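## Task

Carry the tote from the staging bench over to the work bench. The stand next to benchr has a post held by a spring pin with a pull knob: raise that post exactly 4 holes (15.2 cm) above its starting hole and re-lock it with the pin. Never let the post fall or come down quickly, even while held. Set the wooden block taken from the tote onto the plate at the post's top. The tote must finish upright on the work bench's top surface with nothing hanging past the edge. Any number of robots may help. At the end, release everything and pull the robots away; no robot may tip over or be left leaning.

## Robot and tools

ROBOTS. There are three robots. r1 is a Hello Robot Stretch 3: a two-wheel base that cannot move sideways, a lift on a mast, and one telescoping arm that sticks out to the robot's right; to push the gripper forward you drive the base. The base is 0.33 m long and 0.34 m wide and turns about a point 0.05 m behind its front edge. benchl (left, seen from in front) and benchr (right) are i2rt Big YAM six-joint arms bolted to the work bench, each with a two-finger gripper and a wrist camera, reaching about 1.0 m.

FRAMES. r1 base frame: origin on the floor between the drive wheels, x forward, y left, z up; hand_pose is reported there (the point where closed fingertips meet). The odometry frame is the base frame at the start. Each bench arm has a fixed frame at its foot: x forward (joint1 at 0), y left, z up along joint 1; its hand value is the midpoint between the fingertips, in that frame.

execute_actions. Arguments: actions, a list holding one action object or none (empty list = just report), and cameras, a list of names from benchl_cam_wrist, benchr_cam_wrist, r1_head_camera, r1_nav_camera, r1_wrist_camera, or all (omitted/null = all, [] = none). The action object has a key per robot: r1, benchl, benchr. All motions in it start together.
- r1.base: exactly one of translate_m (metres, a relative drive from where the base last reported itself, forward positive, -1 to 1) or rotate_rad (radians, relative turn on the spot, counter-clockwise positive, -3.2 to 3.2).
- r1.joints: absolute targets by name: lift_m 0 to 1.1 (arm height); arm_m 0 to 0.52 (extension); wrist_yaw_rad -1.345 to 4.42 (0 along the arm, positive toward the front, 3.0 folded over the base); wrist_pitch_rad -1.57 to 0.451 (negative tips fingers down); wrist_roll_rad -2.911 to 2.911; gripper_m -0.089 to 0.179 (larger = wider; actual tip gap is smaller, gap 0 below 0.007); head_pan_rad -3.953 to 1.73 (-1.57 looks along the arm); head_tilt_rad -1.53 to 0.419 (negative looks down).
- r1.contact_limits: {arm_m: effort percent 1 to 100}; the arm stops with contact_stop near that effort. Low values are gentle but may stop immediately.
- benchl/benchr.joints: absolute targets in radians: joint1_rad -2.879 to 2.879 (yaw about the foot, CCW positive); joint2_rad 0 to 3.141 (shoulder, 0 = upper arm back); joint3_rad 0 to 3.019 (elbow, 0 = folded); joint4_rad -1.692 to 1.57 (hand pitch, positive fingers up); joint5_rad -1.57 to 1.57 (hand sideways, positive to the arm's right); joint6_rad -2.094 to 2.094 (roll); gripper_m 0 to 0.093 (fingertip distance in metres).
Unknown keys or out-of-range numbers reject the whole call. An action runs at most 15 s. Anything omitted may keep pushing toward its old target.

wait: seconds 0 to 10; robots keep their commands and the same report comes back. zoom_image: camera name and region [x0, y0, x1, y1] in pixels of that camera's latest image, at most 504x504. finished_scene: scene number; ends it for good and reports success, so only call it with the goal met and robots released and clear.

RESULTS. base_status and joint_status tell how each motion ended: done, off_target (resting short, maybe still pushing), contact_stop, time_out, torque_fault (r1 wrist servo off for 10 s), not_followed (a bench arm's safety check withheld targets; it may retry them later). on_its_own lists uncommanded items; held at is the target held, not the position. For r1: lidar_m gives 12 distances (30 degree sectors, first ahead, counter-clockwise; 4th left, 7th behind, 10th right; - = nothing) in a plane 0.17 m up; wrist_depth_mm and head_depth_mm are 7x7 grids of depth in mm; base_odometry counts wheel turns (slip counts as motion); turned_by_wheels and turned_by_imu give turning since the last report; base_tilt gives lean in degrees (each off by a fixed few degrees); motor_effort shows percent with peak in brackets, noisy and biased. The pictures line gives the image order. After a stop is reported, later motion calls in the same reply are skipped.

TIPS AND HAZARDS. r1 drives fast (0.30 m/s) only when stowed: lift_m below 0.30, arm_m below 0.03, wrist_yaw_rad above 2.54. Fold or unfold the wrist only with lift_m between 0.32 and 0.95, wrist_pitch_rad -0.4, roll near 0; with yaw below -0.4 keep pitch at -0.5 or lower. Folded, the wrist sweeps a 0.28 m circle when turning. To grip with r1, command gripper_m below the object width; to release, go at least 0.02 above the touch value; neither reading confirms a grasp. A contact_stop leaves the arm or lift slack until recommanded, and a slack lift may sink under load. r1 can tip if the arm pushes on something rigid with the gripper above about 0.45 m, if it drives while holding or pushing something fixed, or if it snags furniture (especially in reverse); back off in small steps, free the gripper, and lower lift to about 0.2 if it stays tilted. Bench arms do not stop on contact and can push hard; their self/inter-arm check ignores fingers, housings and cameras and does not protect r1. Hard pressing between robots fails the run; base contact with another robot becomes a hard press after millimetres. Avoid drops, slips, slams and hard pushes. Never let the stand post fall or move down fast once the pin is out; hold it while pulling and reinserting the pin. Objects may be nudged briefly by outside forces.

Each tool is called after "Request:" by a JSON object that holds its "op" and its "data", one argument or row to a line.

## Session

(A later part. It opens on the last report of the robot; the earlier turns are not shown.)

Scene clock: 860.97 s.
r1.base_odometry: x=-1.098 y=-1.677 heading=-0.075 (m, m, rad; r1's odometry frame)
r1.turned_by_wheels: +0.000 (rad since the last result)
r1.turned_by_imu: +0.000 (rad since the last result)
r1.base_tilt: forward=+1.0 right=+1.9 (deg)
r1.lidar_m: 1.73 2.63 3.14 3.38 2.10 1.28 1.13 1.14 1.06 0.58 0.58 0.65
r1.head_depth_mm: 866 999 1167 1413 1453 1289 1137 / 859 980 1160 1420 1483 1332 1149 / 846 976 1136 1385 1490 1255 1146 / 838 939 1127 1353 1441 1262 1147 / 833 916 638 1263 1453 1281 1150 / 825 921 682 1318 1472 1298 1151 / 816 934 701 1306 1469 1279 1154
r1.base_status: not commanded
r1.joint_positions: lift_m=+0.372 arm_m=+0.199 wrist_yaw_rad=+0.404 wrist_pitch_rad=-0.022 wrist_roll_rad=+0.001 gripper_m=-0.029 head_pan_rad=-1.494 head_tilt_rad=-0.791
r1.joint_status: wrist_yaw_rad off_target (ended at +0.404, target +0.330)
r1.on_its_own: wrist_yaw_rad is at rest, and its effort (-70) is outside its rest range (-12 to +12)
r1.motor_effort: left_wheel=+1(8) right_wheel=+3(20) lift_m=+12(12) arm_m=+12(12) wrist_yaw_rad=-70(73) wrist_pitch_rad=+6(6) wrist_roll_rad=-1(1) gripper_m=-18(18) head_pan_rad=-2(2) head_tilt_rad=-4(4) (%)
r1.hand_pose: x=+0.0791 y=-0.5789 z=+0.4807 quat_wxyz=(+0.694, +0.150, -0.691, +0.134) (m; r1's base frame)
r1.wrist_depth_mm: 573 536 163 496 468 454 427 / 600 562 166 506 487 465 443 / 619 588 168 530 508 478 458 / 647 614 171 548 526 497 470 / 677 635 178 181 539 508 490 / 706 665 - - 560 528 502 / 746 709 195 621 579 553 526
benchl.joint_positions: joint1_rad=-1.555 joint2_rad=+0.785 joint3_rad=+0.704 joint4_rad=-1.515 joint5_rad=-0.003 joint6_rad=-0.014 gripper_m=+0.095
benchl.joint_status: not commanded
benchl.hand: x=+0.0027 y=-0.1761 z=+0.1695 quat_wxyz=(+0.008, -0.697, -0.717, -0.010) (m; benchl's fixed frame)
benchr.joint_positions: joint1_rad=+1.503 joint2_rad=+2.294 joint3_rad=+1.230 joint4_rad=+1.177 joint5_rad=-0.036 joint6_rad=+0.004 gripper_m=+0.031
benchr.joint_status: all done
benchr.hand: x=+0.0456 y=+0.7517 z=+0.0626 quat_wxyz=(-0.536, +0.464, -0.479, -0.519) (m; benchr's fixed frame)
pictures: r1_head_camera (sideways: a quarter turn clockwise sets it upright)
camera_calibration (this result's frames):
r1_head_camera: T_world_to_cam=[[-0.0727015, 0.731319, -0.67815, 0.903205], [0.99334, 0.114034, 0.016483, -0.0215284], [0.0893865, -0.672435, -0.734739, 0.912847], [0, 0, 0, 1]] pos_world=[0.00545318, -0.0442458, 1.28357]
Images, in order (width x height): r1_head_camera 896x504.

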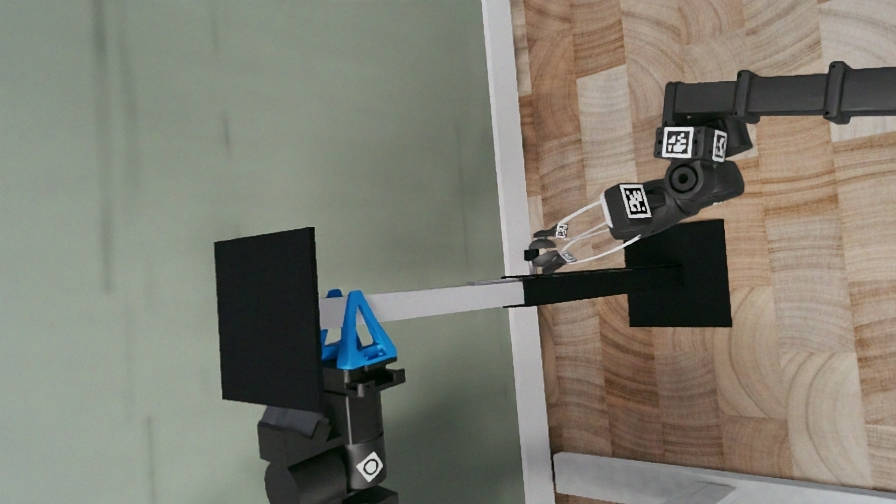

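Request:
{"op": "execute_actions", "data": {
  "actions": [
    {"r1":{"joints":{"wrist_yaw_rad":0.28}},"benchr":{"joints":{"joint2_rad":2.295}}}
  ],
  "cameras": ["r1_head_camera"]
}}

Request:
{"op": "zoom_image", "data": {
  "camera": "r1_head_camera",
  "region": [490,160,650,300]
}}

Scene clock: 866.47 s.
r1.base_odometry: x=-1.098 y=-1.677 heading=-0.075 (m, m, rad; r1's odometry frame)
r1.turned_by_wheels: +0.000 (rad since the last result)
r1.turned_by_imu: +0.001 (rad since the last result)
r1.base_tilt: forward=+1.0 right=+1.9 (deg)
r1.lidar_m: 1.72 2.63 3.11 3.37 2.10 1.27 1.13 1.14 1.06 0.58 0.58 0.65
r1.head_depth_mm: 865 998 1172 1423 1461 1280 1148 / 856 981 1160 1397 1477 1346 1148 / 846 975 1143 1375 1472 1251 1147 / 840 939 1128 1351 1428 1266 1144 / 836 913 641 1267 1462 1285 1156 / 821 922 688 1325 1469 1302 1159 / 817 933 702 1297 1461 1279 1154
r1.base_status: not commanded
r1.joint_positions: lift_m=+0.372 arm_m=+0.199 wrist_yaw_rad=+0.382 wrist_pitch_rad=-0.022 wrist_roll_rad=+0.001 gripper_m=-0.029 head_pan_rad=-1.494 head_tilt_rad=-0.791
r1.joint_status: wrist_yaw_rad off_target (ended at +0.382, target +0.280)
r1.on_its_own: wrist_yaw_rad is at rest, and its effort (-97) is outside its rest range (-12 to +12)
r1.motor_effort: left_wheel=+5(6) right_wheel=-4(17) lift_m=+12(12) arm_m=+14(14) wrist_yaw_rad=-97(96) wrist_pitch_rad=+6(6) wrist_roll_rad=-1(1) gripper_m=-20(21) head_pan_rad=-3(3) head_tilt_rad=-4(4) (%)
r1.hand_pose: x=+0.0739 y=-0.5808 z=+0.4805 quat_wxyz=(+0.696, +0.142, -0.693, +0.126) (m; r1's base frame)
r1.wrist_depth_mm: 564 533 162 491 473 447 434 / 581 551 168 507 483 470 450 / 605 580 172 518 498 481 465 / 636 602 171 546 518 497 474 / 664 626 175 549 533 515 488 / 692 656 - 598 558 541 502 / 710 708 191 614 577 549 523
benchl.joint_positions: joint1_rad=-1.555 joint2_rad=+0.785 joint3_rad=+0.704 joint4_rad=-1.515 joint5_rad=-0.003 joint6_rad=-0.014 gripper_m=+0.095
benchl.joint_status: not commanded
benchl.hand: x=+0.0027 y=-0.1761 z=+0.1695 quat_wxyz=(+0.008, -0.697, -0.717, -0.010) (m; benchl's fixed frame)
benchr.joint_positions: joint1_rad=+1.503 joint2_rad=+2.299 joint3_rad=+1.230 joint4_rad=+1.178 joint5_rad=-0.036 joint6_rad=+0.004 gripper_m=+0.031
benchr.joint_status: all done
benchr.hand: x=+0.0455 y=+0.7513 z=+0.0593 quat_wxyz=(-0.535, +0.465, -0.480, -0.518) (m; benchr's fixed frame)
pictures: r1_head_camera (sideways: a quarter turn clockwise sets it upright)
camera_calibration (this result's frames):
r1_head_camera: T_world_to_cam=[[-0.0727013, 0.731319, -0.67815, 0.903205], [0.99334, 0.114034, 0.016483, -0.0215284], [0.0893863, -0.672435, -0.734739, 0.912847], [0, 0, 0, 1]] pos_world=[0.00545317, -0.0442458, 1.28357]
Images, in order (width x height): r1_head_camera 896x504.

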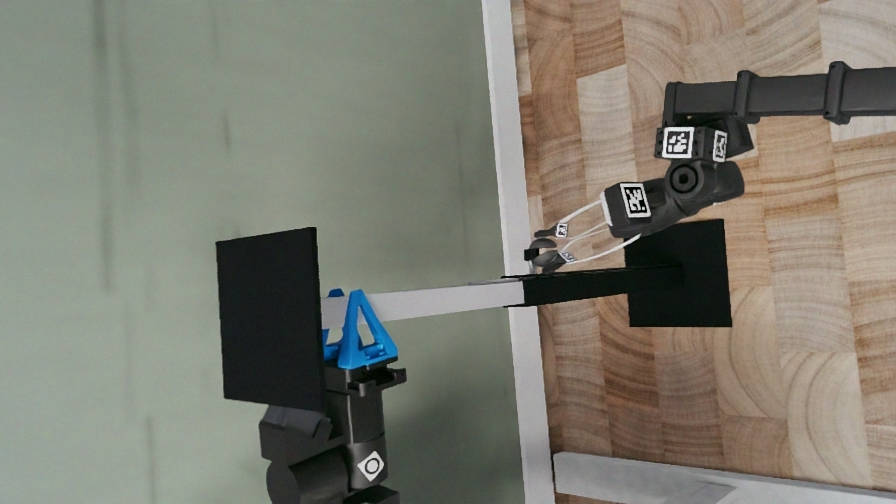

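Region (490, 160, 650, 300) of r1_head_camera's 896x504 image, scaled by 3.150, with more detail than that image has; it fills the top 441 rows of this view, and the rest is white.

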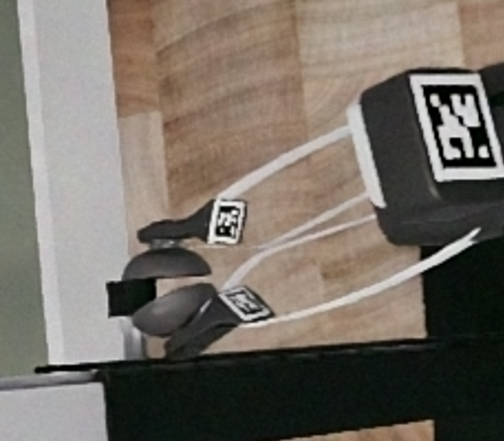

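Request:
{"op": "execute_actions", "data": {
  "actions": [
    {"r1":{"joints":{"wrist_yaw_rad":0.43}},"benchr":{"joints":{"gripper_m":0.05}}}
  ],
  "cameras": []
}}

Request:
{"op": "execute_actions", "data": {
  "actions": [
    {"benchr":{"joints":{"joint2_rad":2.31,"joint3_rad":1.36,"joint4_rad":1.47}}}
  ],
  "cameras": ["r1_head_camera","benchr_cam_wrist"]
}}

Scene clock: 898.10 s.
r1.base_odometry: x=-1.098 y=-1.677 heading=-0.076 (m, m, rad; r1's odometry frame)
r1.turned_by_wheels: -0.001 (rad since the last result)
r1.turned_by_imu: -0.001 (rad since the last result)
r1.base_tilt: forward=+1.0 right=+1.8 (deg)
r1.lidar_m: 1.72 2.63 3.13 3.39 2.10 1.28 1.13 1.14 1.06 0.58 0.58 0.65
r1.head_depth_mm: 865 996 1174 1427 1470 1288 1145 / 857 982 1145 1405 1470 1327 1149 / 848 972 1144 1392 1472 1247 1143 / 838 938 1125 1353 1452 1270 1148 / 836 913 643 1257 1455 1279 1161 / 824 921 678 1324 1464 1296 1154 / 821 931 702 1305 1462 1270 1160
r1.base_status: not commanded
r1.joint_positions: lift_m=+0.372 arm_m=+0.199 wrist_yaw_rad=+0.442 wrist_pitch_rad=-0.022 wrist_roll_rad=+0.001 gripper_m=-0.029 head_pan_rad=-1.494 head_tilt_rad=-0.791
r1.joint_status: all done
r1.on_its_own: right_wheel is at rest, and its effort (+20) is outside its rest range (-18 to +18)
r1.motor_effort: left_wheel=-7(8) right_wheel=+20(20) lift_m=+12(12) arm_m=+14(14) wrist_yaw_rad=-12(12) wrist_pitch_rad=+6(6) wrist_roll_rad=-1(1) gripper_m=-13(12) head_pan_rad=-3(3) head_tilt_rad=-4(4) (%)
r1.hand_pose: x=+0.0879 y=-0.5747 z=+0.4805 quat_wxyz=(+0.692, +0.163, -0.688, +0.147) (m; r1's base frame)
r1.wrist_depth_mm: 591 557 162 496 469 443 423 / 623 582 167 515 486 464 436 / 635 602 171 530 503 473 452 / 669 622 173 538 518 486 466 / 714 658 180 - 536 508 481 / 750 682 190 604 553 528 501 / 760 714 197 616 590 546 516
benchl.joint_positions: joint1_rad=-1.555 joint2_rad=+0.785 joint3_rad=+0.704 joint4_rad=-1.515 joint5_rad=-0.003 joint6_rad=-0.014 gripper_m=+0.095
benchl.joint_status: not commanded
benchl.hand: x=+0.0027 y=-0.1761 z=+0.1695 quat_wxyz=(+0.008, -0.697, -0.717, -0.010) (m; benchl's fixed frame)
benchr.joint_positions: joint1_rad=+1.501 joint2_rad=+2.299 joint3_rad=+1.232 joint4_rad=+1.178 joint5_rad=-0.020 joint6_rad=+0.004 gripper_m=+0.050
benchr.joint_status: all done
benchr.hand: x=+0.0497 y=+0.7518 z=+0.0605 quat_wxyz=(-0.539, +0.459, -0.483, -0.514) (m; benchr's fixed frame)
pictures: none
No camera images: the call's "cameras" was empty. Leave "cameras" out to get every camera's image.

Scene clock: 899.17 s.
r1.base_odometry: x=-1.098 y=-1.677 heading=-0.076 (m, m, rad; r1's odometry frame)
r1.turned_by_wheels: +0.000 (rad since the last result)
r1.turned_by_imu: +0.000 (rad since the last result)
r1.base_tilt: forward=+1.1 right=+1.8 (deg)
r1.lidar_m: 1.72 2.64 3.13 3.37 2.10 1.28 1.13 1.14 1.06 0.58 0.58 0.65
r1.head_depth_mm: 866 999 1164 1421 1456 1287 1142 / 857 990 1161 1401 1472 1327 1146 / 852 972 1151 1377 1479 1244 1146 / 840 946 1126 1360 1447 1256 1144 / 830 914 643 1272 1459 1277 1157 / 824 922 668 1333 1474 1292 1157 / 818 935 682 1294 1462 1276 1155
r1.base_status: not commanded
r1.joint_positions: lift_m=+0.372 arm_m=+0.199 wrist_yaw_rad=+0.442 wrist_pitch_rad=-0.022 wrist_roll_rad=+0.001 gripper_m=-0.029 head_pan_rad=-1.494 head_tilt_rad=-0.791
r1.joint_status: not commanded
r1.on_its_own: right_wheel is at rest, and its effort (+20) is outside its rest range (-18 to +18)
r1.motor_effort: left_wheel=-8(8) right_wheel=+20(20) lift_m=+12(11) arm_m=+14(14) wrist_yaw_rad=-11(11) wrist_pitch_rad=+6(6) wrist_roll_rad=-1(1) gripper_m=-13(13) head_pan_rad=-3(2) head_tilt_rad=-4(4) (%)
r1.hand_pose: x=+0.0879 y=-0.5747 z=+0.4805 quat_wxyz=(+0.692, +0.163, -0.688, +0.147) (m; r1's base frame)
r1.wrist_depth_mm: 595 560 161 495 472 446 423 / 608 581 167 514 491 466 433 / 650 602 171 532 498 476 450 / 688 640 173 544 515 495 467 / 709 663 181 - 533 502 477 / 743 697 189 597 556 526 495 / 758 719 196 610 587 542 517
benchl.joint_positions: joint1_rad=-1.555 joint2_rad=+0.785 joint3_rad=+0.704 joint4_rad=-1.515 joint5_rad=-0.003 joint6_rad=-0.014 gripper_m=+0.095
benchl.joint_status: not commanded
benchl.hand: x=+0.0027 y=-0.1761 z=+0.1695 quat_wxyz=(+0.008, -0.697, -0.717, -0.010) (m; benchl's fixed frame)
benchr.joint_positions: joint1_rad=+1.501 joint2_rad=+2.324 joint3_rad=+1.327 joint4_rad=+1.436 joint5_rad=-0.020 joint6_rad=+0.000 gripper_m=+0.050
benchr.joint_status: all done
benchr.hand: x=+0.0502 y=+0.7589 z=+0.1442 quat_wxyz=(-0.614, +0.372, -0.386, -0.580) (m; benchr's fixed frame)
pictures: benchr_cam_wrist, r1_head_camera (sideways: a quarter turn clockwise sets it upright)
camera_calibration (this result's frames):
benchr_cam_wrist: T_world_to_cam=[[0.998593, -0.0524022, 0.00808713, -0.0111288], [-0.0015611, -0.181513, -0.983387, 0.286188], [0.0529996, 0.981991, -0.181339, -0.595933], [0, 0, 0, 1]] pos_world=[0.0431441, 0.636565, 0.173458]
r1_head_camera: T_world_to_cam=[[-0.0727013, 0.731319, -0.67815, 0.903205], [0.99334, 0.114034, 0.016483, -0.0215284], [0.0893863, -0.672435, -0.734739, 0.912847], [0, 0, 0, 1]] pos_world=[0.00545317, -0.0442458, 1.28357]
Images, in order (width x height): benchr_cam_wrist 504x504, r1_head_camera 896x504.

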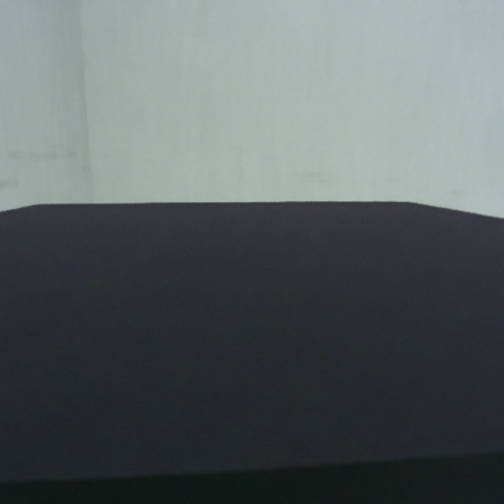

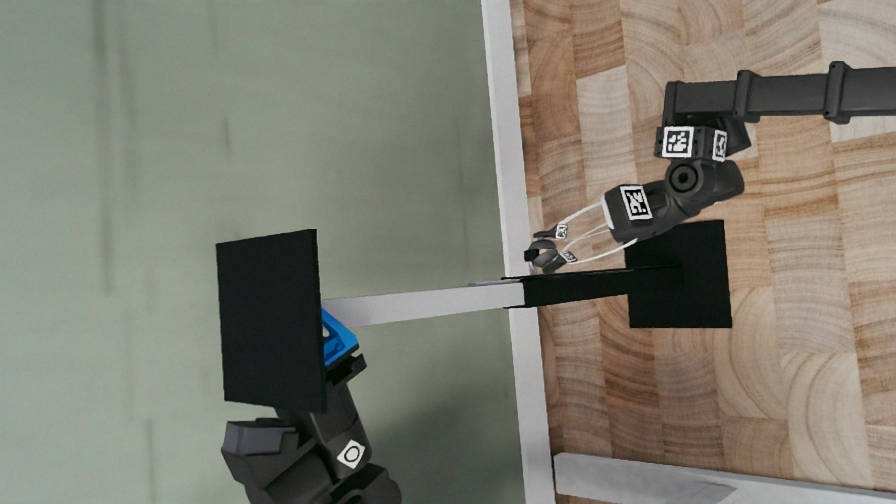

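Request:
{"op": "execute_actions", "data": {
  "actions": [
    {"benchr":{"joints":{"joint2_rad":2.26}}}
  ],
  "cameras": []
}}

Request:
{"op": "execute_actions", "data": {
  "actions": [
    {"r1":{"joints":{"wrist_yaw_rad":0.35}}}
  ],
  "cameras": ["r1_head_camera"]
}}

Request:
{"op": "zoom_image", "data": {
  "camera": "r1_head_camera",
  "region": [490,160,650,300]
}}

Scene clock: 907.03 s.
r1.base_odometry: x=-1.098 y=-1.677 heading=-0.076 (m, m, rad; r1's odometry frame)
r1.turned_by_wheels: +0.000 (rad since the last result)
r1.turned_by_imu: +0.001 (rad since the last result)
r1.base_tilt: forward=+1.1 right=+1.9 (deg)
r1.lidar_m: 1.72 2.63 3.13 3.38 2.10 1.28 1.13 1.14 1.06 0.58 0.58 0.65
r1.head_depth_mm: 865 993 1166 1438 1471 1284 1146 / 856 979 1159 1398 1475 1332 1147 / 849 979 1143 1375 1487 1250 1149 / 835 945 1127 1362 1453 1267 1149 / 830 913 641 1254 1453 1289 1154 / 825 922 670 1328 1471 1292 1153 / 820 929 682 1297 1461 1277 1151
r1.base_status: not commanded
r1.joint_positions: lift_m=+0.372 arm_m=+0.199 wrist_yaw_rad=+0.442 wrist_pitch_rad=-0.022 wrist_roll_rad=+0.001 gripper_m=-0.029 head_pan_rad=-1.494 head_tilt_rad=-0.791
r1.joint_status: not commanded
r1.on_its_own: right_wheel is at rest, and its effort (+20) is outside its rest range (-18 to +18)
r1.motor_effort: left_wheel=-7(8) right_wheel=+20(20) lift_m=+12(12) arm_m=+14(14) wrist_yaw_rad=-11(11) wrist_pitch_rad=+6(6) wrist_roll_rad=-1(1) gripper_m=-12(13) head_pan_rad=-3(2) head_tilt_rad=-4(4) (%)
r1.hand_pose: x=+0.0879 y=-0.5747 z=+0.4805 quat_wxyz=(+0.692, +0.163, -0.688, +0.147) (m; r1's base frame)
r1.wrist_depth_mm: 596 561 162 500 467 445 424 / 608 577 168 514 483 456 436 / 643 602 170 520 496 479 448 / 660 629 173 549 519 491 460 / 714 651 180 - 539 506 483 / 737 683 189 597 552 533 491 / 760 712 195 604 588 548 518
benchl.joint_positions: joint1_rad=-1.555 joint2_rad=+0.785 joint3_rad=+0.704 joint4_rad=-1.515 joint5_rad=-0.003 joint6_rad=-0.014 gripper_m=+0.095
benchl.joint_status: not commanded
benchl.hand: x=+0.0027 y=-0.1761 z=+0.1695 quat_wxyz=(+0.008, -0.697, -0.717, -0.010) (m; benchl's fixed frame)
benchr.joint_positions: joint1_rad=+1.501 joint2_rad=+2.323 joint3_rad=+1.327 joint4_rad=+1.436 joint5_rad=-0.020 joint6_rad=+0.000 gripper_m=+0.050
benchr.joint_status: all done
benchr.hand: x=+0.0502 y=+0.7589 z=+0.1445 quat_wxyz=(-0.614, +0.372, -0.386, -0.580) (m; benchr's fixed frame)
pictures: none
No camera images: the call's "cameras" was empty. Leave "cameras" out to get every camera's image.

Scene clock: 907.63 s.
r1.base_odometry: x=-1.098 y=-1.677 heading=-0.075 (m, m, rad; r1's odometry frame)
r1.turned_by_wheels: +0.001 (rad since the last result)
r1.turned_by_imu: +0.001 (rad since the last result)
r1.base_tilt: forward=+1.1 right=+1.8 (deg)
r1.lidar_m: 1.73 2.63 3.13 3.36 2.09 1.28 1.13 1.13 1.06 0.58 0.58 0.65
r1.head_depth_mm: 869 999 1170 1433 1461 1282 1145 / 858 984 1159 1410 1472 1332 1138 / 848 972 1140 1386 1457 1244 1146 / 842 943 1132 1355 1453 1262 1150 / 834 914 642 1270 1457 1286 1153 / 828 919 669 1327 1480 1303 1154 / 817 932 681 1303 1463 1285 1157
r1.base_status: not commanded
r1.joint_positions: lift_m=+0.372 arm_m=+0.199 wrist_yaw_rad=+0.412 wrist_pitch_rad=-0.022 wrist_roll_rad=+0.001 gripper_m=-0.029 head_pan_rad=-1.494 head_tilt_rad=-0.791
r1.joint_status: wrist_yaw_rad off_target (ended at +0.412, target +0.350)
r1.on_its_own: wrist_yaw_rad is at rest, and its effort (-58) is outside its rest range (-12 to +12)
r1.motor_effort: left_wheel=+0(8) right_wheel=+5(19) lift_m=+12(11) arm_m=+14(14) wrist_yaw_rad=-58(60) wrist_pitch_rad=+6(6) wrist_roll_rad=-1(1) gripper_m=-17(16) head_pan_rad=-2(3) head_tilt_rad=-4(4) (%)
r1.hand_pose: x=+0.0809 y=-0.5779 z=+0.4805 quat_wxyz=(+0.694, +0.153, -0.690, +0.137) (m; r1's base frame)
r1.wrist_depth_mm: 575 540 161 488 473 448 429 / 597 571 166 512 485 465 444 / 620 593 169 524 498 481 457 / 656 615 172 543 519 493 471 / 685 646 178 - 537 509 480 / 720 668 188 - 552 524 502 / 741 695 193 612 594 547 523
benchl.joint_positions: joint1_rad=-1.555 joint2_rad=+0.785 joint3_rad=+0.704 joint4_rad=-1.515 joint5_rad=-0.003 joint6_rad=-0.014 gripper_m=+0.095
benchl.joint_status: not commanded
benchl.hand: x=+0.0027 y=-0.1761 z=+0.1695 quat_wxyz=(+0.008, -0.697, -0.717, -0.010) (m; benchl's fixed frame)
benchr.joint_positions: joint1_rad=+1.501 joint2_rad=+2.323 joint3_rad=+1.327 joint4_rad=+1.436 joint5_rad=-0.020 joint6_rad=+0.000 gripper_m=+0.050
benchr.joint_status: not commanded
benchr.hand: x=+0.0502 y=+0.7589 z=+0.1445 quat_wxyz=(-0.614, +0.372, -0.386, -0.580) (m; benchr's fixed frame)
pictures: r1_head_camera (sideways: a quarter turn clockwise sets it upright)
camera_calibration (this result's frames):
r1_head_camera: T_world_to_cam=[[-0.0727013, 0.731319, -0.67815, 0.903205], [0.99334, 0.114034, 0.016483, -0.0215284], [0.0893863, -0.672435, -0.734739, 0.912847], [0, 0, 0, 1]] pos_world=[0.00545317, -0.0442458, 1.28357]
Images, in order (width x height): r1_head_camera 896x504.

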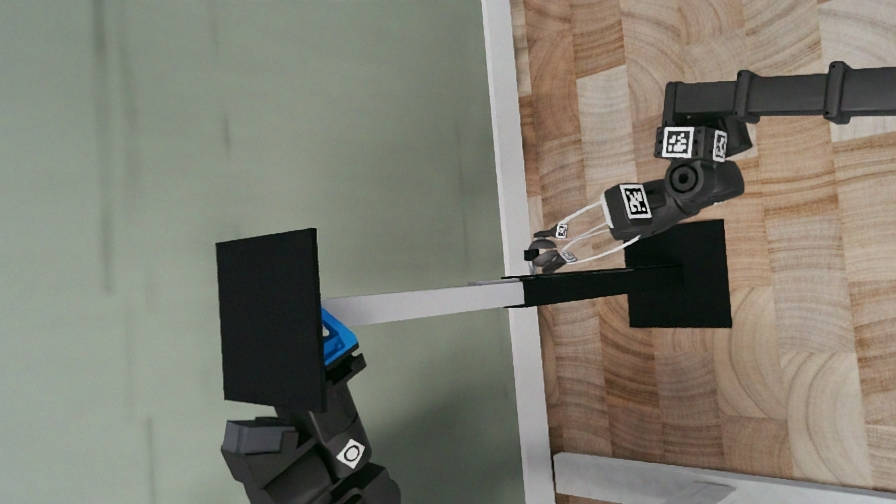

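Region (490, 160, 650, 300) of r1_head_camera's 896x504 image, scaled by 3.150, with more detail than that image has; it fills the top 441 rows of this view, and the rest is white.

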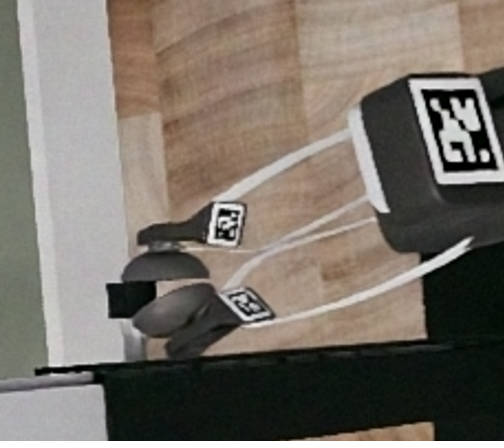

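Lift more while pulling, also relax the arm's side push.

Request:
{"op": "execute_actions", "data": {
  "actions": [
    {"r1":{"joints":{"wrist_yaw_rad":0.3,"arm_m":0.196}},"benchr":{"joints":{"joint2_rad":2.225}}}
  ],
  "cameras": ["r1_head_camera"]
}}

Request:
{"op": "zoom_image", "data": {
  "camera": "r1_head_camera",
  "region": [490,160,650,300]
}}

Scene clock: 913.37 s.
r1.base_odometry: x=-1.098 y=-1.677 heading=-0.075 (m, m, rad; r1's odometry frame)
r1.turned_by_wheels: +0.001 (rad since the last result)
r1.turned_by_imu: +0.002 (rad since the last result)
r1.base_tilt: forward=+1.0 right=+1.8 (deg)
r1.lidar_m: 1.72 2.63 3.12 3.37 2.10 1.28 1.13 1.14 1.06 0.58 0.58 0.65
r1.head_depth_mm: 862 995 1174 1420 1458 1282 1144 / 858 983 1153 1402 1476 1328 1147 / 846 973 1145 1379 1475 1235 1145 / 841 934 1128 1348 1437 1254 1151 / 835 914 640 1273 1454 1282 1153 / 828 921 667 1325 1485 1307 1151 / 819 932 680 1303 1467 1287 1154
r1.base_status: not commanded
r1.joint_positions: lift_m=+0.372 arm_m=+0.195 wrist_yaw_rad=+0.380 wrist_pitch_rad=-0.022 wrist_roll_rad=+0.001 gripper_m=-0.029 head_pan_rad=-1.494 head_tilt_rad=-0.791
r1.joint_status: wrist_yaw_rad off_target (ended at +0.380, target +0.300); the others done
r1.on_its_own: wrist_yaw_rad is at rest, and its effort (-75) is outside its rest range (-12 to +12)
r1.motor_effort: left_wheel=+8(7) right_wheel=-13(17) lift_m=+12(12) arm_m=+5(13) wrist_yaw_rad=-75(76) wrist_pitch_rad=+6(6) wrist_roll_rad=-1(1) gripper_m=-18(18) head_pan_rad=-3(3) head_tilt_rad=-4(3) (%)
r1.hand_pose: x=+0.0734 y=-0.5779 z=+0.4807 quat_wxyz=(+0.696, +0.141, -0.693, +0.126) (m; r1's base frame)
r1.wrist_depth_mm: 561 526 165 489 474 457 441 / 584 559 170 514 489 462 451 / 604 565 174 535 502 485 465 / 636 604 174 551 523 502 484 / 656 633 180 - 544 512 496 / 689 670 186 - 567 542 514 / 713 675 194 620 589 559 533
benchl.joint_positions: joint1_rad=-1.555 joint2_rad=+0.785 joint3_rad=+0.704 joint4_rad=-1.515 joint5_rad=-0.003 joint6_rad=-0.014 gripper_m=+0.095
benchl.joint_status: not commanded
benchl.hand: x=+0.0027 y=-0.1761 z=+0.1695 quat_wxyz=(+0.008, -0.697, -0.717, -0.010) (m; benchl's fixed frame)
benchr.joint_positions: joint1_rad=+1.501 joint2_rad=+2.322 joint3_rad=+1.327 joint4_rad=+1.436 joint5_rad=-0.020 joint6_rad=+0.000 gripper_m=+0.050
benchr.joint_status: all done
benchr.hand: x=+0.0502 y=+0.7589 z=+0.1456 quat_wxyz=(-0.614, +0.371, -0.386, -0.580) (m; benchr's fixed frame)
pictures: r1_head_camera (sideways: a quarter turn clockwise sets it upright)
camera_calibration (this result's frames):
r1_head_camera: T_world_to_cam=[[-0.0727011, 0.731319, -0.67815, 0.903205], [0.99334, 0.114033, 0.016483, -0.0215284], [0.0893861, -0.672435, -0.734739, 0.912847], [0, 0, 0, 1]] pos_world=[0.00545316, -0.0442458, 1.28357]
Images, in order (width x height): r1_head_camera 896x504.

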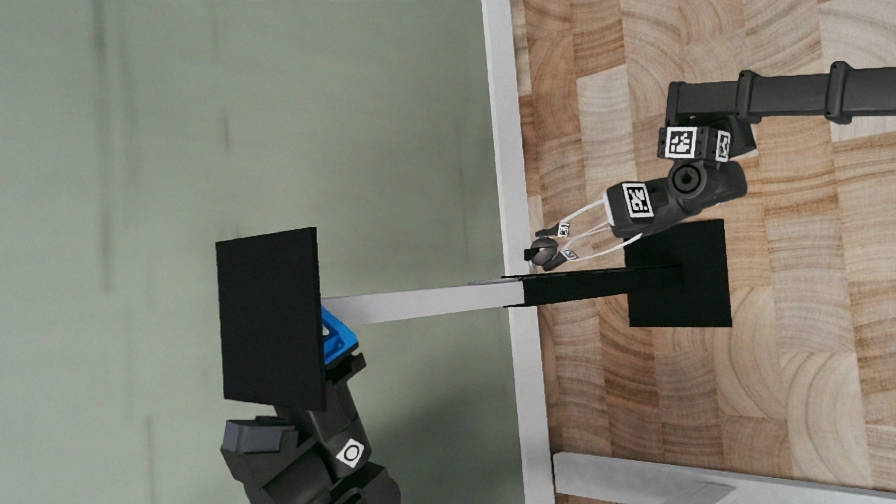

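Region (490, 160, 650, 300) of r1_head_camera's 896x504 image, scaled by 3.150, with more detail than that image has; it fills the top 441 rows of this view, and the rest is white.

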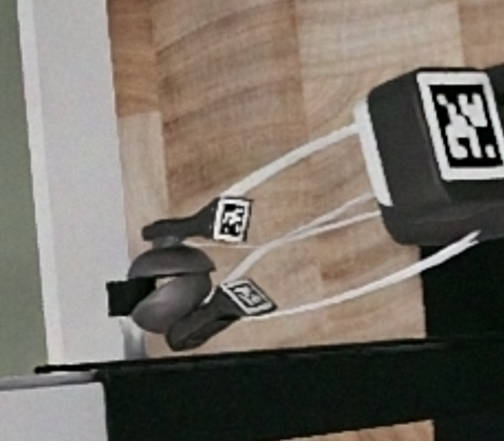

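Request:
{"op": "execute_actions", "data": {
  "actions": [
    {"r1":{"joints":{"wrist_yaw_rad":0.42,"gripper_m":0.05}}}
  ],
  "cameras": []
}}

Request:
{"op": "execute_actions", "data": {
  "actions": [
    {"r1":{"joints":{"arm_m":0.13}}}
  ],
  "cameras": []
}}

Request:
{"op": "execute_actions", "data": {
  "actions": [
    {"r1":{"base":{"translate_m":-0.22},"joints":{"head_pan_rad":-1.0,"head_tilt_rad":-0.7}}}
  ],
  "cameras": []
}}

Request:
{"op": "execute_actions", "data": {
  "actions": [
    {"r1":{"joints":{"wrist_yaw_rad":1.57,"arm_m":0.45,"gripper_m":0.07}}}
  ],
  "cameras": ["r1_wrist_camera"]
}}

Scene clock: 955.80 s.
r1.base_odometry: x=-1.098 y=-1.677 heading=-0.075 (m, m, rad; r1's odometry frame)
r1.turned_by_wheels: -0.001 (rad since the last result)
r1.turned_by_imu: +0.000 (rad since the last result)
r1.base_tilt: forward=+1.0 right=+1.9 (deg)
r1.lidar_m: 1.72 2.63 3.14 3.37 2.10 1.28 1.13 1.14 1.06 0.58 0.58 0.65
r1.head_depth_mm: 862 994 1170 1431 1467 1278 1146 / 853 981 1162 1400 1460 1335 1145 / 845 973 1143 1381 1472 1249 1152 / 840 939 1136 1349 1453 1260 1152 / 829 911 641 1266 1440 1283 1145 / 822 922 667 1328 1472 1302 1155 / 818 929 682 1300 1458 1266 1152
r1.base_status: not commanded
r1.joint_positions: lift_m=+0.372 arm_m=+0.196 wrist_yaw_rad=+0.413 wrist_pitch_rad=-0.022 wrist_roll_rad=+0.001 gripper_m=+0.050 head_pan_rad=-1.494 head_tilt_rad=-0.791
r1.joint_status: all done
r1.motor_effort: left_wheel=-2(1) right_wheel=+2(5) lift_m=+12(11) arm_m=+3(6) wrist_yaw_rad=+6(13) wrist_pitch_rad=+6(6) wrist_roll_rad=-1(1) gripper_m=+3(80) head_pan_rad=-2(3) head_tilt_rad=-4(4) (%)
r1.hand_pose: x=+0.0813 y=-0.5749 z=+0.4807 quat_wxyz=(+0.694, +0.153, -0.690, +0.137) (m; r1's base frame)
r1.wrist_depth_mm: 562 537 163 488 467 448 432 / 599 564 168 518 493 469 446 / 632 593 170 537 498 479 457 / 662 605 174 554 516 498 473 / 680 655 180 559 543 516 492 / 708 680 - 597 - 533 501 / 724 682 196 613 579 546 532
benchl.joint_positions: joint1_rad=-1.555 joint2_rad=+0.785 joint3_rad=+0.704 joint4_rad=-1.515 joint5_rad=-0.003 joint6_rad=-0.014 gripper_m=+0.095
benchl.joint_status: not commanded
benchl.hand: x=+0.0027 y=-0.1761 z=+0.1695 quat_wxyz=(+0.008, -0.697, -0.717, -0.010) (m; benchl's fixed frame)
benchr.joint_positions: joint1_rad=+1.501 joint2_rad=+2.322 joint3_rad=+1.327 joint4_rad=+1.436 joint5_rad=-0.020 joint6_rad=+0.000 gripper_m=+0.050
benchr.joint_status: not commanded
benchr.hand: x=+0.0502 y=+0.7589 z=+0.1456 quat_wxyz=(-0.614, +0.371, -0.386, -0.580) (m; benchr's fixed frame)
pictures: none
No camera images: the call's "cameras" was empty. Leave "cameras" out to get every camera's image.

Scene clock: 957.47 s.
r1.base_odometry: x=-1.098 y=-1.677 heading=-0.075 (m, m, rad; r1's odometry frame)
r1.turned_by_wheels: +0.000 (rad since the last result)
r1.turned_by_imu: +0.000 (rad since the last result)
r1.base_tilt: forward=+1.0 right=+1.8 (deg)
r1.lidar_m: 1.72 2.64 3.12 3.36 2.09 1.28 1.13 1.14 1.06 0.58 0.58 0.65
r1.head_depth_mm: 864 993 1174 1428 1461 1284 1146 / 857 988 1149 1403 1471 1314 - / 850 969 1137 1378 1477 1335 1125 / 837 938 1129 1361 1446 1263 1152 / 829 917 641 1265 1456 1279 1152 / 822 923 667 1319 1474 1296 1147 / 817 928 680 1300 1455 1279 1154
r1.base_status: not commanded
r1.joint_positions: lift_m=+0.372 arm_m=+0.130 wrist_yaw_rad=+0.419 wrist_pitch_rad=-0.022 wrist_roll_rad=+0.001 gripper_m=+0.050 head_pan_rad=-1.494 head_tilt_rad=-0.791
r1.joint_status: all done
r1.motor_effort: left_wheel=-1(1) right_wheel=+1(3) lift_m=+12(12) arm_m=-2(3) wrist_yaw_rad=+1(7) wrist_pitch_rad=+6(6) wrist_roll_rad=-1(1) gripper_m=+1(1) head_pan_rad=-4(3) head_tilt_rad=-4(4) (%)
r1.hand_pose: x=+0.0825 y=-0.5088 z=+0.4807 quat_wxyz=(+0.693, +0.155, -0.690, +0.139) (m; r1's base frame)
r1.wrist_depth_mm: 646 623 585 546 538 503 485 / 680 640 614 564 554 524 496 / 704 673 623 587 571 532 510 / 743 693 646 238 590 555 529 / 784 720 708 619 607 579 553 / 816 768 - 645 - 594 562 / 817 764 735 669 664 628 591
benchl.joint_positions: joint1_rad=-1.555 joint2_rad=+0.785 joint3_rad=+0.704 joint4_rad=-1.515 joint5_rad=-0.003 joint6_rad=-0.014 gripper_m=+0.095
benchl.joint_status: not commanded
benchl.hand: x=+0.0027 y=-0.1761 z=+0.1695 quat_wxyz=(+0.008, -0.697, -0.717, -0.010) (m; benchl's fixed frame)
benchr.joint_positions: joint1_rad=+1.501 joint2_rad=+2.322 joint3_rad=+1.327 joint4_rad=+1.436 joint5_rad=-0.020 joint6_rad=+0.000 gripper_m=+0.050
benchr.joint_status: not commanded
benchr.hand: x=+0.0502 y=+0.7589 z=+0.1456 quat_wxyz=(-0.614, +0.371, -0.386, -0.580) (m; benchr's fixed frame)
pictures: none
No camera images: the call's "cameras" was empty. Leave "cameras" out to get every camera's image.

Scene clock: 960.73 s.
r1.base_odometry: x=-1.318 y=-1.660 heading=-0.075 (m, m, rad; r1's odometry frame)
r1.turned_by_wheels: +0.000 (rad since the last result)
r1.turned_by_imu: +0.001 (rad since the last result)
r1.base_tilt: forward=+1.1 right=+1.9 (deg)
r1.lidar_m: 1.94 2.85 3.40 3.36 1.71 1.04 0.92 0.92 1.10 0.99 0.66 0.83
r1.head_depth_mm: 833 926 1053 1204 1414 1341 1185 / 864 965 1095 1278 1470 1331 1173 / 893 1001 741 1313 1486 1319 1178 / 927 1041 731 1416 1533 1306 1173 / 971 1086 804 1516 1565 1340 1183 / 1007 1107 860 1611 1497 1349 1188 / 1017 788 1047 887 1496 1327 1194
r1.base_status: done
r1.joint_positions: lift_m=+0.372 arm_m=+0.130 wrist_yaw_rad=+0.419 wrist_pitch_rad=-0.022 wrist_roll_rad=+0.001 gripper_m=+0.050 head_pan_rad=-1.007 head_tilt_rad=-0.705
r1.joint_status: all done
r1.motor_effort: left_wheel=-1(5) right_wheel=+1(3) lift_m=+12(12) arm_m=-2(2) wrist_yaw_rad=+1(1) wrist_pitch_rad=+6(6) wrist_roll_rad=-1(1) gripper_m=+0(1) head_pan_rad=+2(25) head_tilt_rad=+2(12) (%)
r1.hand_pose: x=+0.0825 y=-0.5088 z=+0.4807 quat_wxyz=(+0.693, +0.155, -0.690, +0.139) (m; r1's base frame)
r1.wrist_depth_mm: 307 669 624 594 571 543 515 / 317 696 654 613 588 560 540 / 325 698 674 645 601 588 558 / 788 717 694 667 635 607 572 / 862 774 730 682 650 616 597 / 871 385 - 713 - 650 612 / 776 373 794 740 708 655 633
benchl.joint_positions: joint1_rad=-1.555 joint2_rad=+0.785 joint3_rad=+0.704 joint4_rad=-1.515 joint5_rad=-0.003 joint6_rad=-0.014 gripper_m=+0.095
benchl.joint_status: not commanded
benchl.hand: x=+0.0027 y=-0.1761 z=+0.1695 quat_wxyz=(+0.008, -0.697, -0.717, -0.010) (m; benchl's fixed frame)
benchr.joint_positions: joint1_rad=+1.501 joint2_rad=+2.322 joint3_rad=+1.327 joint4_rad=+1.436 joint5_rad=-0.020 joint6_rad=+0.000 gripper_m=+0.050
benchr.joint_status: not commanded
benchr.hand: x=+0.0502 y=+0.7589 z=+0.1456 quat_wxyz=(-0.614, +0.371, -0.386, -0.580) (m; benchr's fixed frame)
pictures: none
No camera images: the call's "cameras" was empty. Leave "cameras" out to get every camera's image.

Scene clock: 964.30 s.
r1.base_odometry: x=-1.318 y=-1.660 heading=-0.075 (m, m, rad; r1's odometry frame)
r1.turned_by_wheels: +0.000 (rad since the last result)
r1.turned_by_imu: +0.001 (rad since the last result)
r1.base_tilt: forward=+1.1 right=+1.9 (deg)
r1.lidar_m: 1.94 2.85 3.37 3.34 1.70 1.04 0.92 0.92 1.10 0.99 0.66 0.83
r1.head_depth_mm: 829 932 1053 1204 1379 1322 1180 / 862 965 1097 1274 1452 1342 1175 / 896 1002 741 1311 1483 1318 1186 / 931 1036 735 1408 1529 1310 1180 / 966 1081 807 1512 1575 1345 1184 / 1009 1104 861 1618 1501 1355 1187 / 1019 790 1044 888 1471 1327 1183
r1.base_status: not commanded
r1.joint_positions: lift_m=+0.372 arm_m=+0.450 wrist_yaw_rad=+1.569 wrist_pitch_rad=-0.022 wrist_roll_rad=+0.001 gripper_m=+0.070 head_pan_rad=-1.007 head_tilt_rad=-0.705
r1.joint_status: all done
r1.motor_effort: left_wheel=-1(1) right_wheel=+1(1) lift_m=+11(12) arm_m=+3(3) wrist_yaw_rad=+1(4) wrist_pitch_rad=+6(6) wrist_roll_rad=-1(1) gripper_m=+0(71) head_pan_rad=+2(3) head_tilt_rad=+2(2) (%)
r1.hand_pose: x=+0.2343 y=-0.5953 z=+0.4807 quat_wxyz=(+0.506, +0.505, -0.495, +0.494) (m; r1's base frame)
r1.wrist_depth_mm: - 791 612 595 697 531 390 / - - - - 809 535 389 / - - - 264 814 545 396 / - - - 272 842 549 399 / - - - 285 - 555 402 / - - 741 937 - 535 411 / 818 785 741 738 778 526 418
benchl.joint_positions: joint1_rad=-1.555 joint2_rad=+0.785 joint3_rad=+0.704 joint4_rad=-1.515 joint5_rad=-0.003 joint6_rad=-0.014 gripper_m=+0.095
benchl.joint_status: not commanded
benchl.hand: x=+0.0027 y=-0.1761 z=+0.1695 quat_wxyz=(+0.008, -0.697, -0.717, -0.010) (m; benchl's fixed frame)
benchr.joint_positions: joint1_rad=+1.501 joint2_rad=+2.322 joint3_rad=+1.327 joint4_rad=+1.436 joint5_rad=-0.020 joint6_rad=+0.000 gripper_m=+0.050
benchr.joint_status: not commanded
benchr.hand: x=+0.0502 y=+0.7589 z=+0.1456 quat_wxyz=(-0.614, +0.371, -0.386, -0.580) (m; benchr's fixed frame)
pictures: r1_wrist_camera
camera_calibration (this result's frames):
r1_wrist_camera: T_world_to_cam=[[-0.00369973, -0.999985, 0.00410264, -0.589802], [-0.236378, -0.00311187, -0.971656, 0.550506], [0.971654, -0.00456464, -0.236363, 0.0485759], [0, 0, 0, 1]] pos_world=[0.0807464, -0.587858, 0.548804]
Images, in order (width x height): r1_wrist_camera 644x364.

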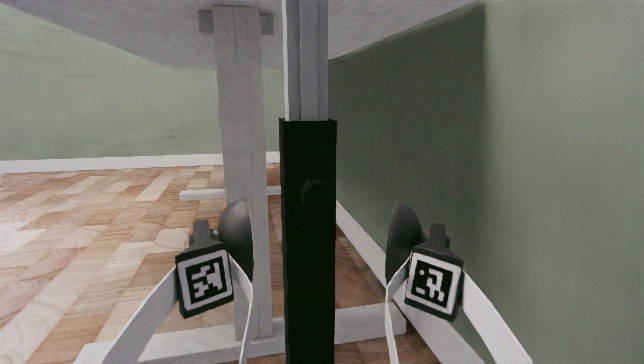

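Request:
{"op": "execute_actions", "data": {
  "actions": [
    {"r1":{"base":{"translate_m":0.075},"joints":{"arm_m":0.446}}}
  ],
  "cameras": []
}}

Request:
{"op": "execute_actions", "data": {
  "actions": [
    {"r1":{"joints":{"gripper_m":-0.06}}}
  ],
  "cameras": ["r1_wrist_camera"]
}}

Request:
{"op": "execute_actions", "data": {
  "actions": [
    {"r1":{"base":{"translate_m":-0.012}}}
  ],
  "cameras": ["r1_wrist_camera","r1_head_camera"]
}}

Request:
{"op": "zoom_image", "data": {
  "camera": "r1_head_camera",
  "region": [510,70,670,210]
}}

Scene clock: 976.23 s.
r1.base_odometry: x=-1.243 y=-1.666 heading=-0.075 (m, m, rad; r1's odometry frame)
r1.turned_by_wheels: +0.000 (rad since the last result)
r1.turned_by_imu: +0.001 (rad since the last result)
r1.base_tilt: forward=+1.0 right=+1.9 (deg)
r1.lidar_m: 1.87 2.77 3.29 3.35 1.84 1.12 0.99 0.99 1.10 0.98 0.63 0.77
r1.head_depth_mm: 818 912 1028 1184 1354 1311 1184 / 847 942 686 1252 1439 1337 1176 / 878 990 702 1258 1087 1275 1176 / 914 1036 770 1393 1537 1349 1173 / 952 1063 784 1496 1523 1353 1178 / 987 755 1007 917 1253 1314 1188 / 697 1187 1042 838 1479 1359 1169
r1.base_status: done
r1.joint_positions: lift_m=+0.372 arm_m=+0.446 wrist_yaw_rad=+1.569 wrist_pitch_rad=-0.022 wrist_roll_rad=+0.001 gripper_m=+0.070 head_pan_rad=-1.007 head_tilt_rad=-0.705
r1.joint_status: all done
r1.motor_effort: left_wheel=+0(4) right_wheel=+0(5) lift_m=+12(12) arm_m=-2(2) wrist_yaw_rad=+1(1) wrist_pitch_rad=+6(6) wrist_roll_rad=-1(1) gripper_m=+0(0) head_pan_rad=+2(2) head_tilt_rad=+2(2) (%)
r1.hand_pose: x=+0.2343 y=-0.5918 z=+0.4807 quat_wxyz=(+0.506, +0.505, -0.495, +0.494) (m; r1's base frame)
r1.wrist_depth_mm: - 787 544 178 680 507 375 / - - 563 186 802 515 378 / - - 581 188 807 519 388 / - - 613 192 806 532 388 / - - - 194 995 528 391 / - - 659 207 - 511 396 / 820 827 714 217 754 519 399
benchl.joint_positions: joint1_rad=-1.555 joint2_rad=+0.785 joint3_rad=+0.704 joint4_rad=-1.515 joint5_rad=-0.003 joint6_rad=-0.014 gripper_m=+0.095
benchl.joint_status: not commanded
benchl.hand: x=+0.0027 y=-0.1761 z=+0.1695 quat_wxyz=(+0.008, -0.697, -0.717, -0.010) (m; benchl's fixed frame)
benchr.joint_positions: joint1_rad=+1.501 joint2_rad=+2.322 joint3_rad=+1.327 joint4_rad=+1.436 joint5_rad=-0.020 joint6_rad=+0.000 gripper_m=+0.050
benchr.joint_status: not commanded
benchr.hand: x=+0.0502 y=+0.7589 z=+0.1456 quat_wxyz=(-0.614, +0.371, -0.386, -0.580) (m; benchr's fixed frame)
pictures: none
No camera images: the call's "cameras" was empty. Leave "cameras" out to get every camera's image.

Scene clock: 978.03 s.
r1.base_odometry: x=-1.243 y=-1.666 heading=-0.075 (m, m, rad; r1's odometry frame)
r1.turned_by_wheels: +0.000 (rad since the last result)
r1.turned_by_imu: +0.000 (rad since the last result)
r1.base_tilt: forward=+1.1 right=+1.9 (deg)
r1.lidar_m: 1.86 2.77 3.30 3.36 1.84 1.12 0.99 0.99 1.10 0.98 0.63 0.77
r1.head_depth_mm: 817 911 1035 1191 1363 1313 1174 / 848 948 688 1247 1458 1337 1178 / 881 987 703 1260 1262 1289 1178 / 912 1035 768 1409 1532 1351 1183 / 948 1067 787 1481 1541 1344 1185 / 991 755 1011 913 1248 1313 1185 / 701 1182 1052 836 1479 1351 1164
r1.base_status: not commanded
r1.joint_positions: lift_m=+0.372 arm_m=+0.446 wrist_yaw_rad=+1.562 wrist_pitch_rad=-0.022 wrist_roll_rad=+0.001 gripper_m=-0.059 head_pan_rad=-1.007 head_tilt_rad=-0.705
r1.joint_status: all done
r1.motor_effort: left_wheel=+0(1) right_wheel=+2(1) lift_m=+12(12) arm_m=-2(2) wrist_yaw_rad=+8(8) wrist_pitch_rad=+6(6) wrist_roll_rad=-1(1) gripper_m=-27(100) head_pan_rad=+2(2) head_tilt_rad=+2(2) (%)
r1.hand_pose: x=+0.2343 y=-0.5935 z=+0.4807 quat_wxyz=(+0.508, +0.503, -0.497, +0.492) (m; r1's base frame)
r1.wrist_depth_mm: - 785 540 180 677 505 374 / - - 557 186 780 509 378 / - - 582 189 799 517 383 / - - 615 192 811 524 382 / - - 620 162 746 531 386 / - - - 207 703 542 396 / 824 826 676 217 759 537 399
benchl.joint_positions: joint1_rad=-1.555 joint2_rad=+0.785 joint3_rad=+0.704 joint4_rad=-1.515 joint5_rad=-0.003 joint6_rad=-0.014 gripper_m=+0.095
benchl.joint_status: not commanded
benchl.hand: x=+0.0027 y=-0.1761 z=+0.1695 quat_wxyz=(+0.008, -0.697, -0.717, -0.010) (m; benchl's fixed frame)
benchr.joint_positions: joint1_rad=+1.501 joint2_rad=+2.322 joint3_rad=+1.327 joint4_rad=+1.436 joint5_rad=-0.020 joint6_rad=+0.000 gripper_m=+0.050
benchr.joint_status: not commanded
benchr.hand: x=+0.0502 y=+0.7589 z=+0.1456 quat_wxyz=(-0.614, +0.371, -0.386, -0.580) (m; benchr's fixed frame)
pictures: r1_wrist_camera
camera_calibration (this result's frames):
r1_wrist_camera: T_world_to_cam=[[-0.0101789, -0.99994, 0.00410383, -0.586425], [-0.236393, -0.0015814, -0.971656, 0.551422], [0.971604, -0.0108605, -0.236362, 0.0448685], [0, 0, 0, 1]] pos_world=[0.0807886, -0.585031, 0.548804]
Images, in order (width x height): r1_wrist_camera 644x364.

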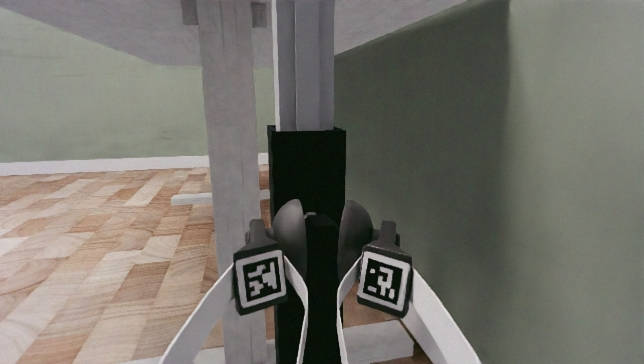

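Scene clock: 978.90 s.
r1.base_odometry: x=-1.255 y=-1.665 heading=-0.075 (m, m, rad; r1's odometry frame)
r1.turned_by_wheels: +0.000 (rad since the last result)
r1.turned_by_imu: +0.000 (rad since the last result)
r1.base_tilt: forward=+1.1 right=+1.9 (deg)
r1.lidar_m: 1.88 2.79 3.32 3.36 1.81 1.10 0.98 0.98 1.10 0.98 0.63 0.78
r1.head_depth_mm: 817 914 1032 1188 1364 1314 1173 / 849 949 714 1242 1458 1337 1176 / 882 992 704 1253 1257 1283 1172 / 915 1040 756 1406 1553 1348 1180 / 952 1077 786 1489 1529 1347 1176 / 992 766 1006 912 1278 1322 1194 / 709 1192 1044 833 1477 1358 1170
r1.base_status: done
r1.joint_positions: lift_m=+0.372 arm_m=+0.446 wrist_yaw_rad=+1.562 wrist_pitch_rad=-0.020 wrist_roll_rad=+0.001 gripper_m=-0.056 head_pan_rad=-1.007 head_tilt_rad=-0.704
r1.joint_status: not commanded
r1.motor_effort: left_wheel=+1(6) right_wheel=-1(20) lift_m=+12(12) arm_m=-2(2) wrist_yaw_rad=+7(9) wrist_pitch_rad=+5(5) wrist_roll_rad=-1(1) gripper_m=-22(27) head_pan_rad=+3(1) head_tilt_rad=+2(2) (%)
r1.hand_pose: x=+0.2343 y=-0.5936 z=+0.4811 quat_wxyz=(+0.507, +0.503, -0.497, +0.492) (m; r1's base frame)
r1.wrist_depth_mm: - 777 558 192 669 511 380 / - - - 198 771 521 381 / - - 597 200 812 519 383 / - - 606 205 810 526 388 / - - - - 770 523 393 / - - - 221 740 539 392 / 809 824 701 229 772 542 402
benchl.joint_positions: joint1_rad=-1.555 joint2_rad=+0.785 joint3_rad=+0.704 joint4_rad=-1.515 joint5_rad=-0.003 joint6_rad=-0.014 gripper_m=+0.095
benchl.joint_status: not commanded
benchl.hand: x=+0.0027 y=-0.1761 z=+0.1695 quat_wxyz=(+0.008, -0.697, -0.717, -0.010) (m; benchl's fixed frame)
benchr.joint_positions: joint1_rad=+1.501 joint2_rad=+2.322 joint3_rad=+1.327 joint4_rad=+1.436 joint5_rad=-0.020 joint6_rad=+0.000 gripper_m=+0.050
benchr.joint_status: not commanded
benchr.hand: x=+0.0502 y=+0.7589 z=+0.1456 quat_wxyz=(-0.614, +0.371, -0.386, -0.580) (m; benchr's fixed frame)
pictures: r1_head_camera (sideways: a quarter turn clockwise sets it upright), r1_wrist_camera
camera_calibration (this result's frames):
r1_head_camera: T_world_to_cam=[[-0.373217, 0.560338, -0.739413, 0.984876], [0.824083, 0.566314, 0.0132071, -0.0162327], [0.426141, -0.604409, -0.673123, 0.830655], [0, 0, 0, 1]] pos_world=[0.0269735, -0.040615, 1.28758]
r1_wrist_camera: T_world_to_cam=[[-0.010699, -0.999934, 0.00410126, -0.586432], [-0.235182, -0.0014701, -0.97195, 0.551664], [0.971892, -0.0113635, -0.235151, 0.0439588], [0, 0, 0, 1]] pos_world=[0.0807438, -0.585083, 0.548932]
Images, in order (width x height): r1_head_camera 896x504, r1_wrist_camera 644x364.

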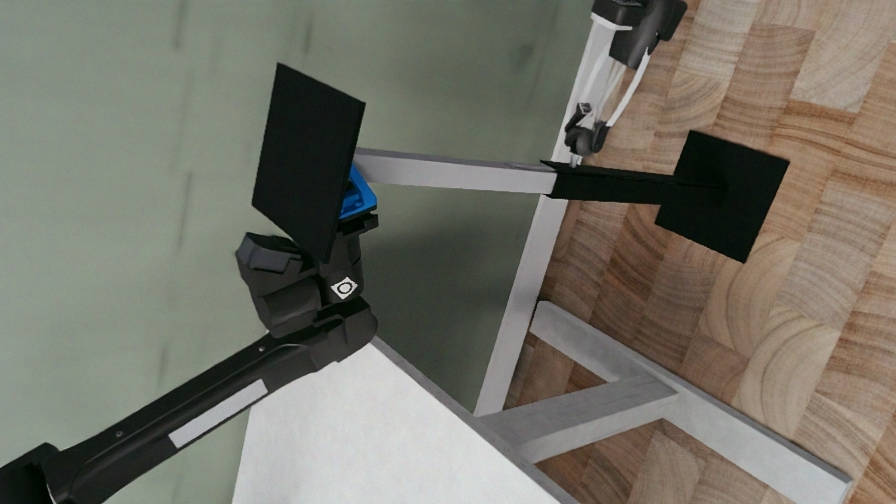

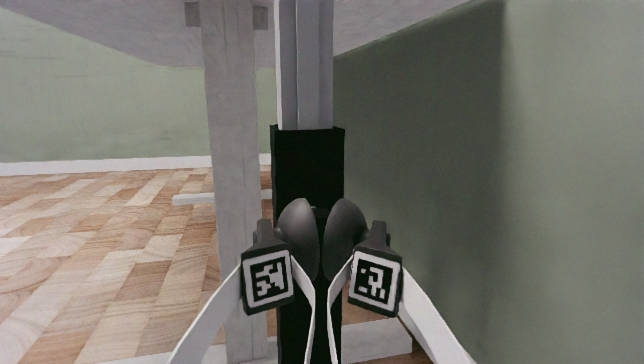

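Region (510, 70, 670, 210) of r1_head_camera's 896x504 image, scaled by 3.150, with more detail than that image has; it fills the top 441 rows of this view, and the rest is white.

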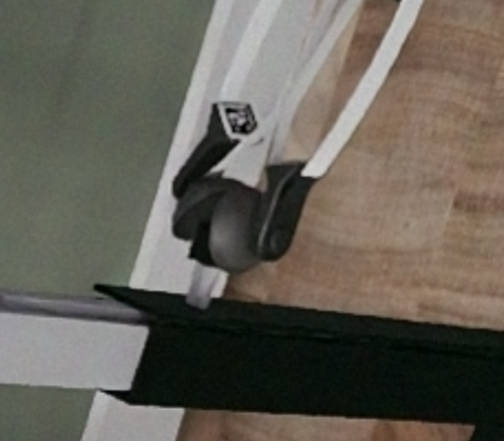

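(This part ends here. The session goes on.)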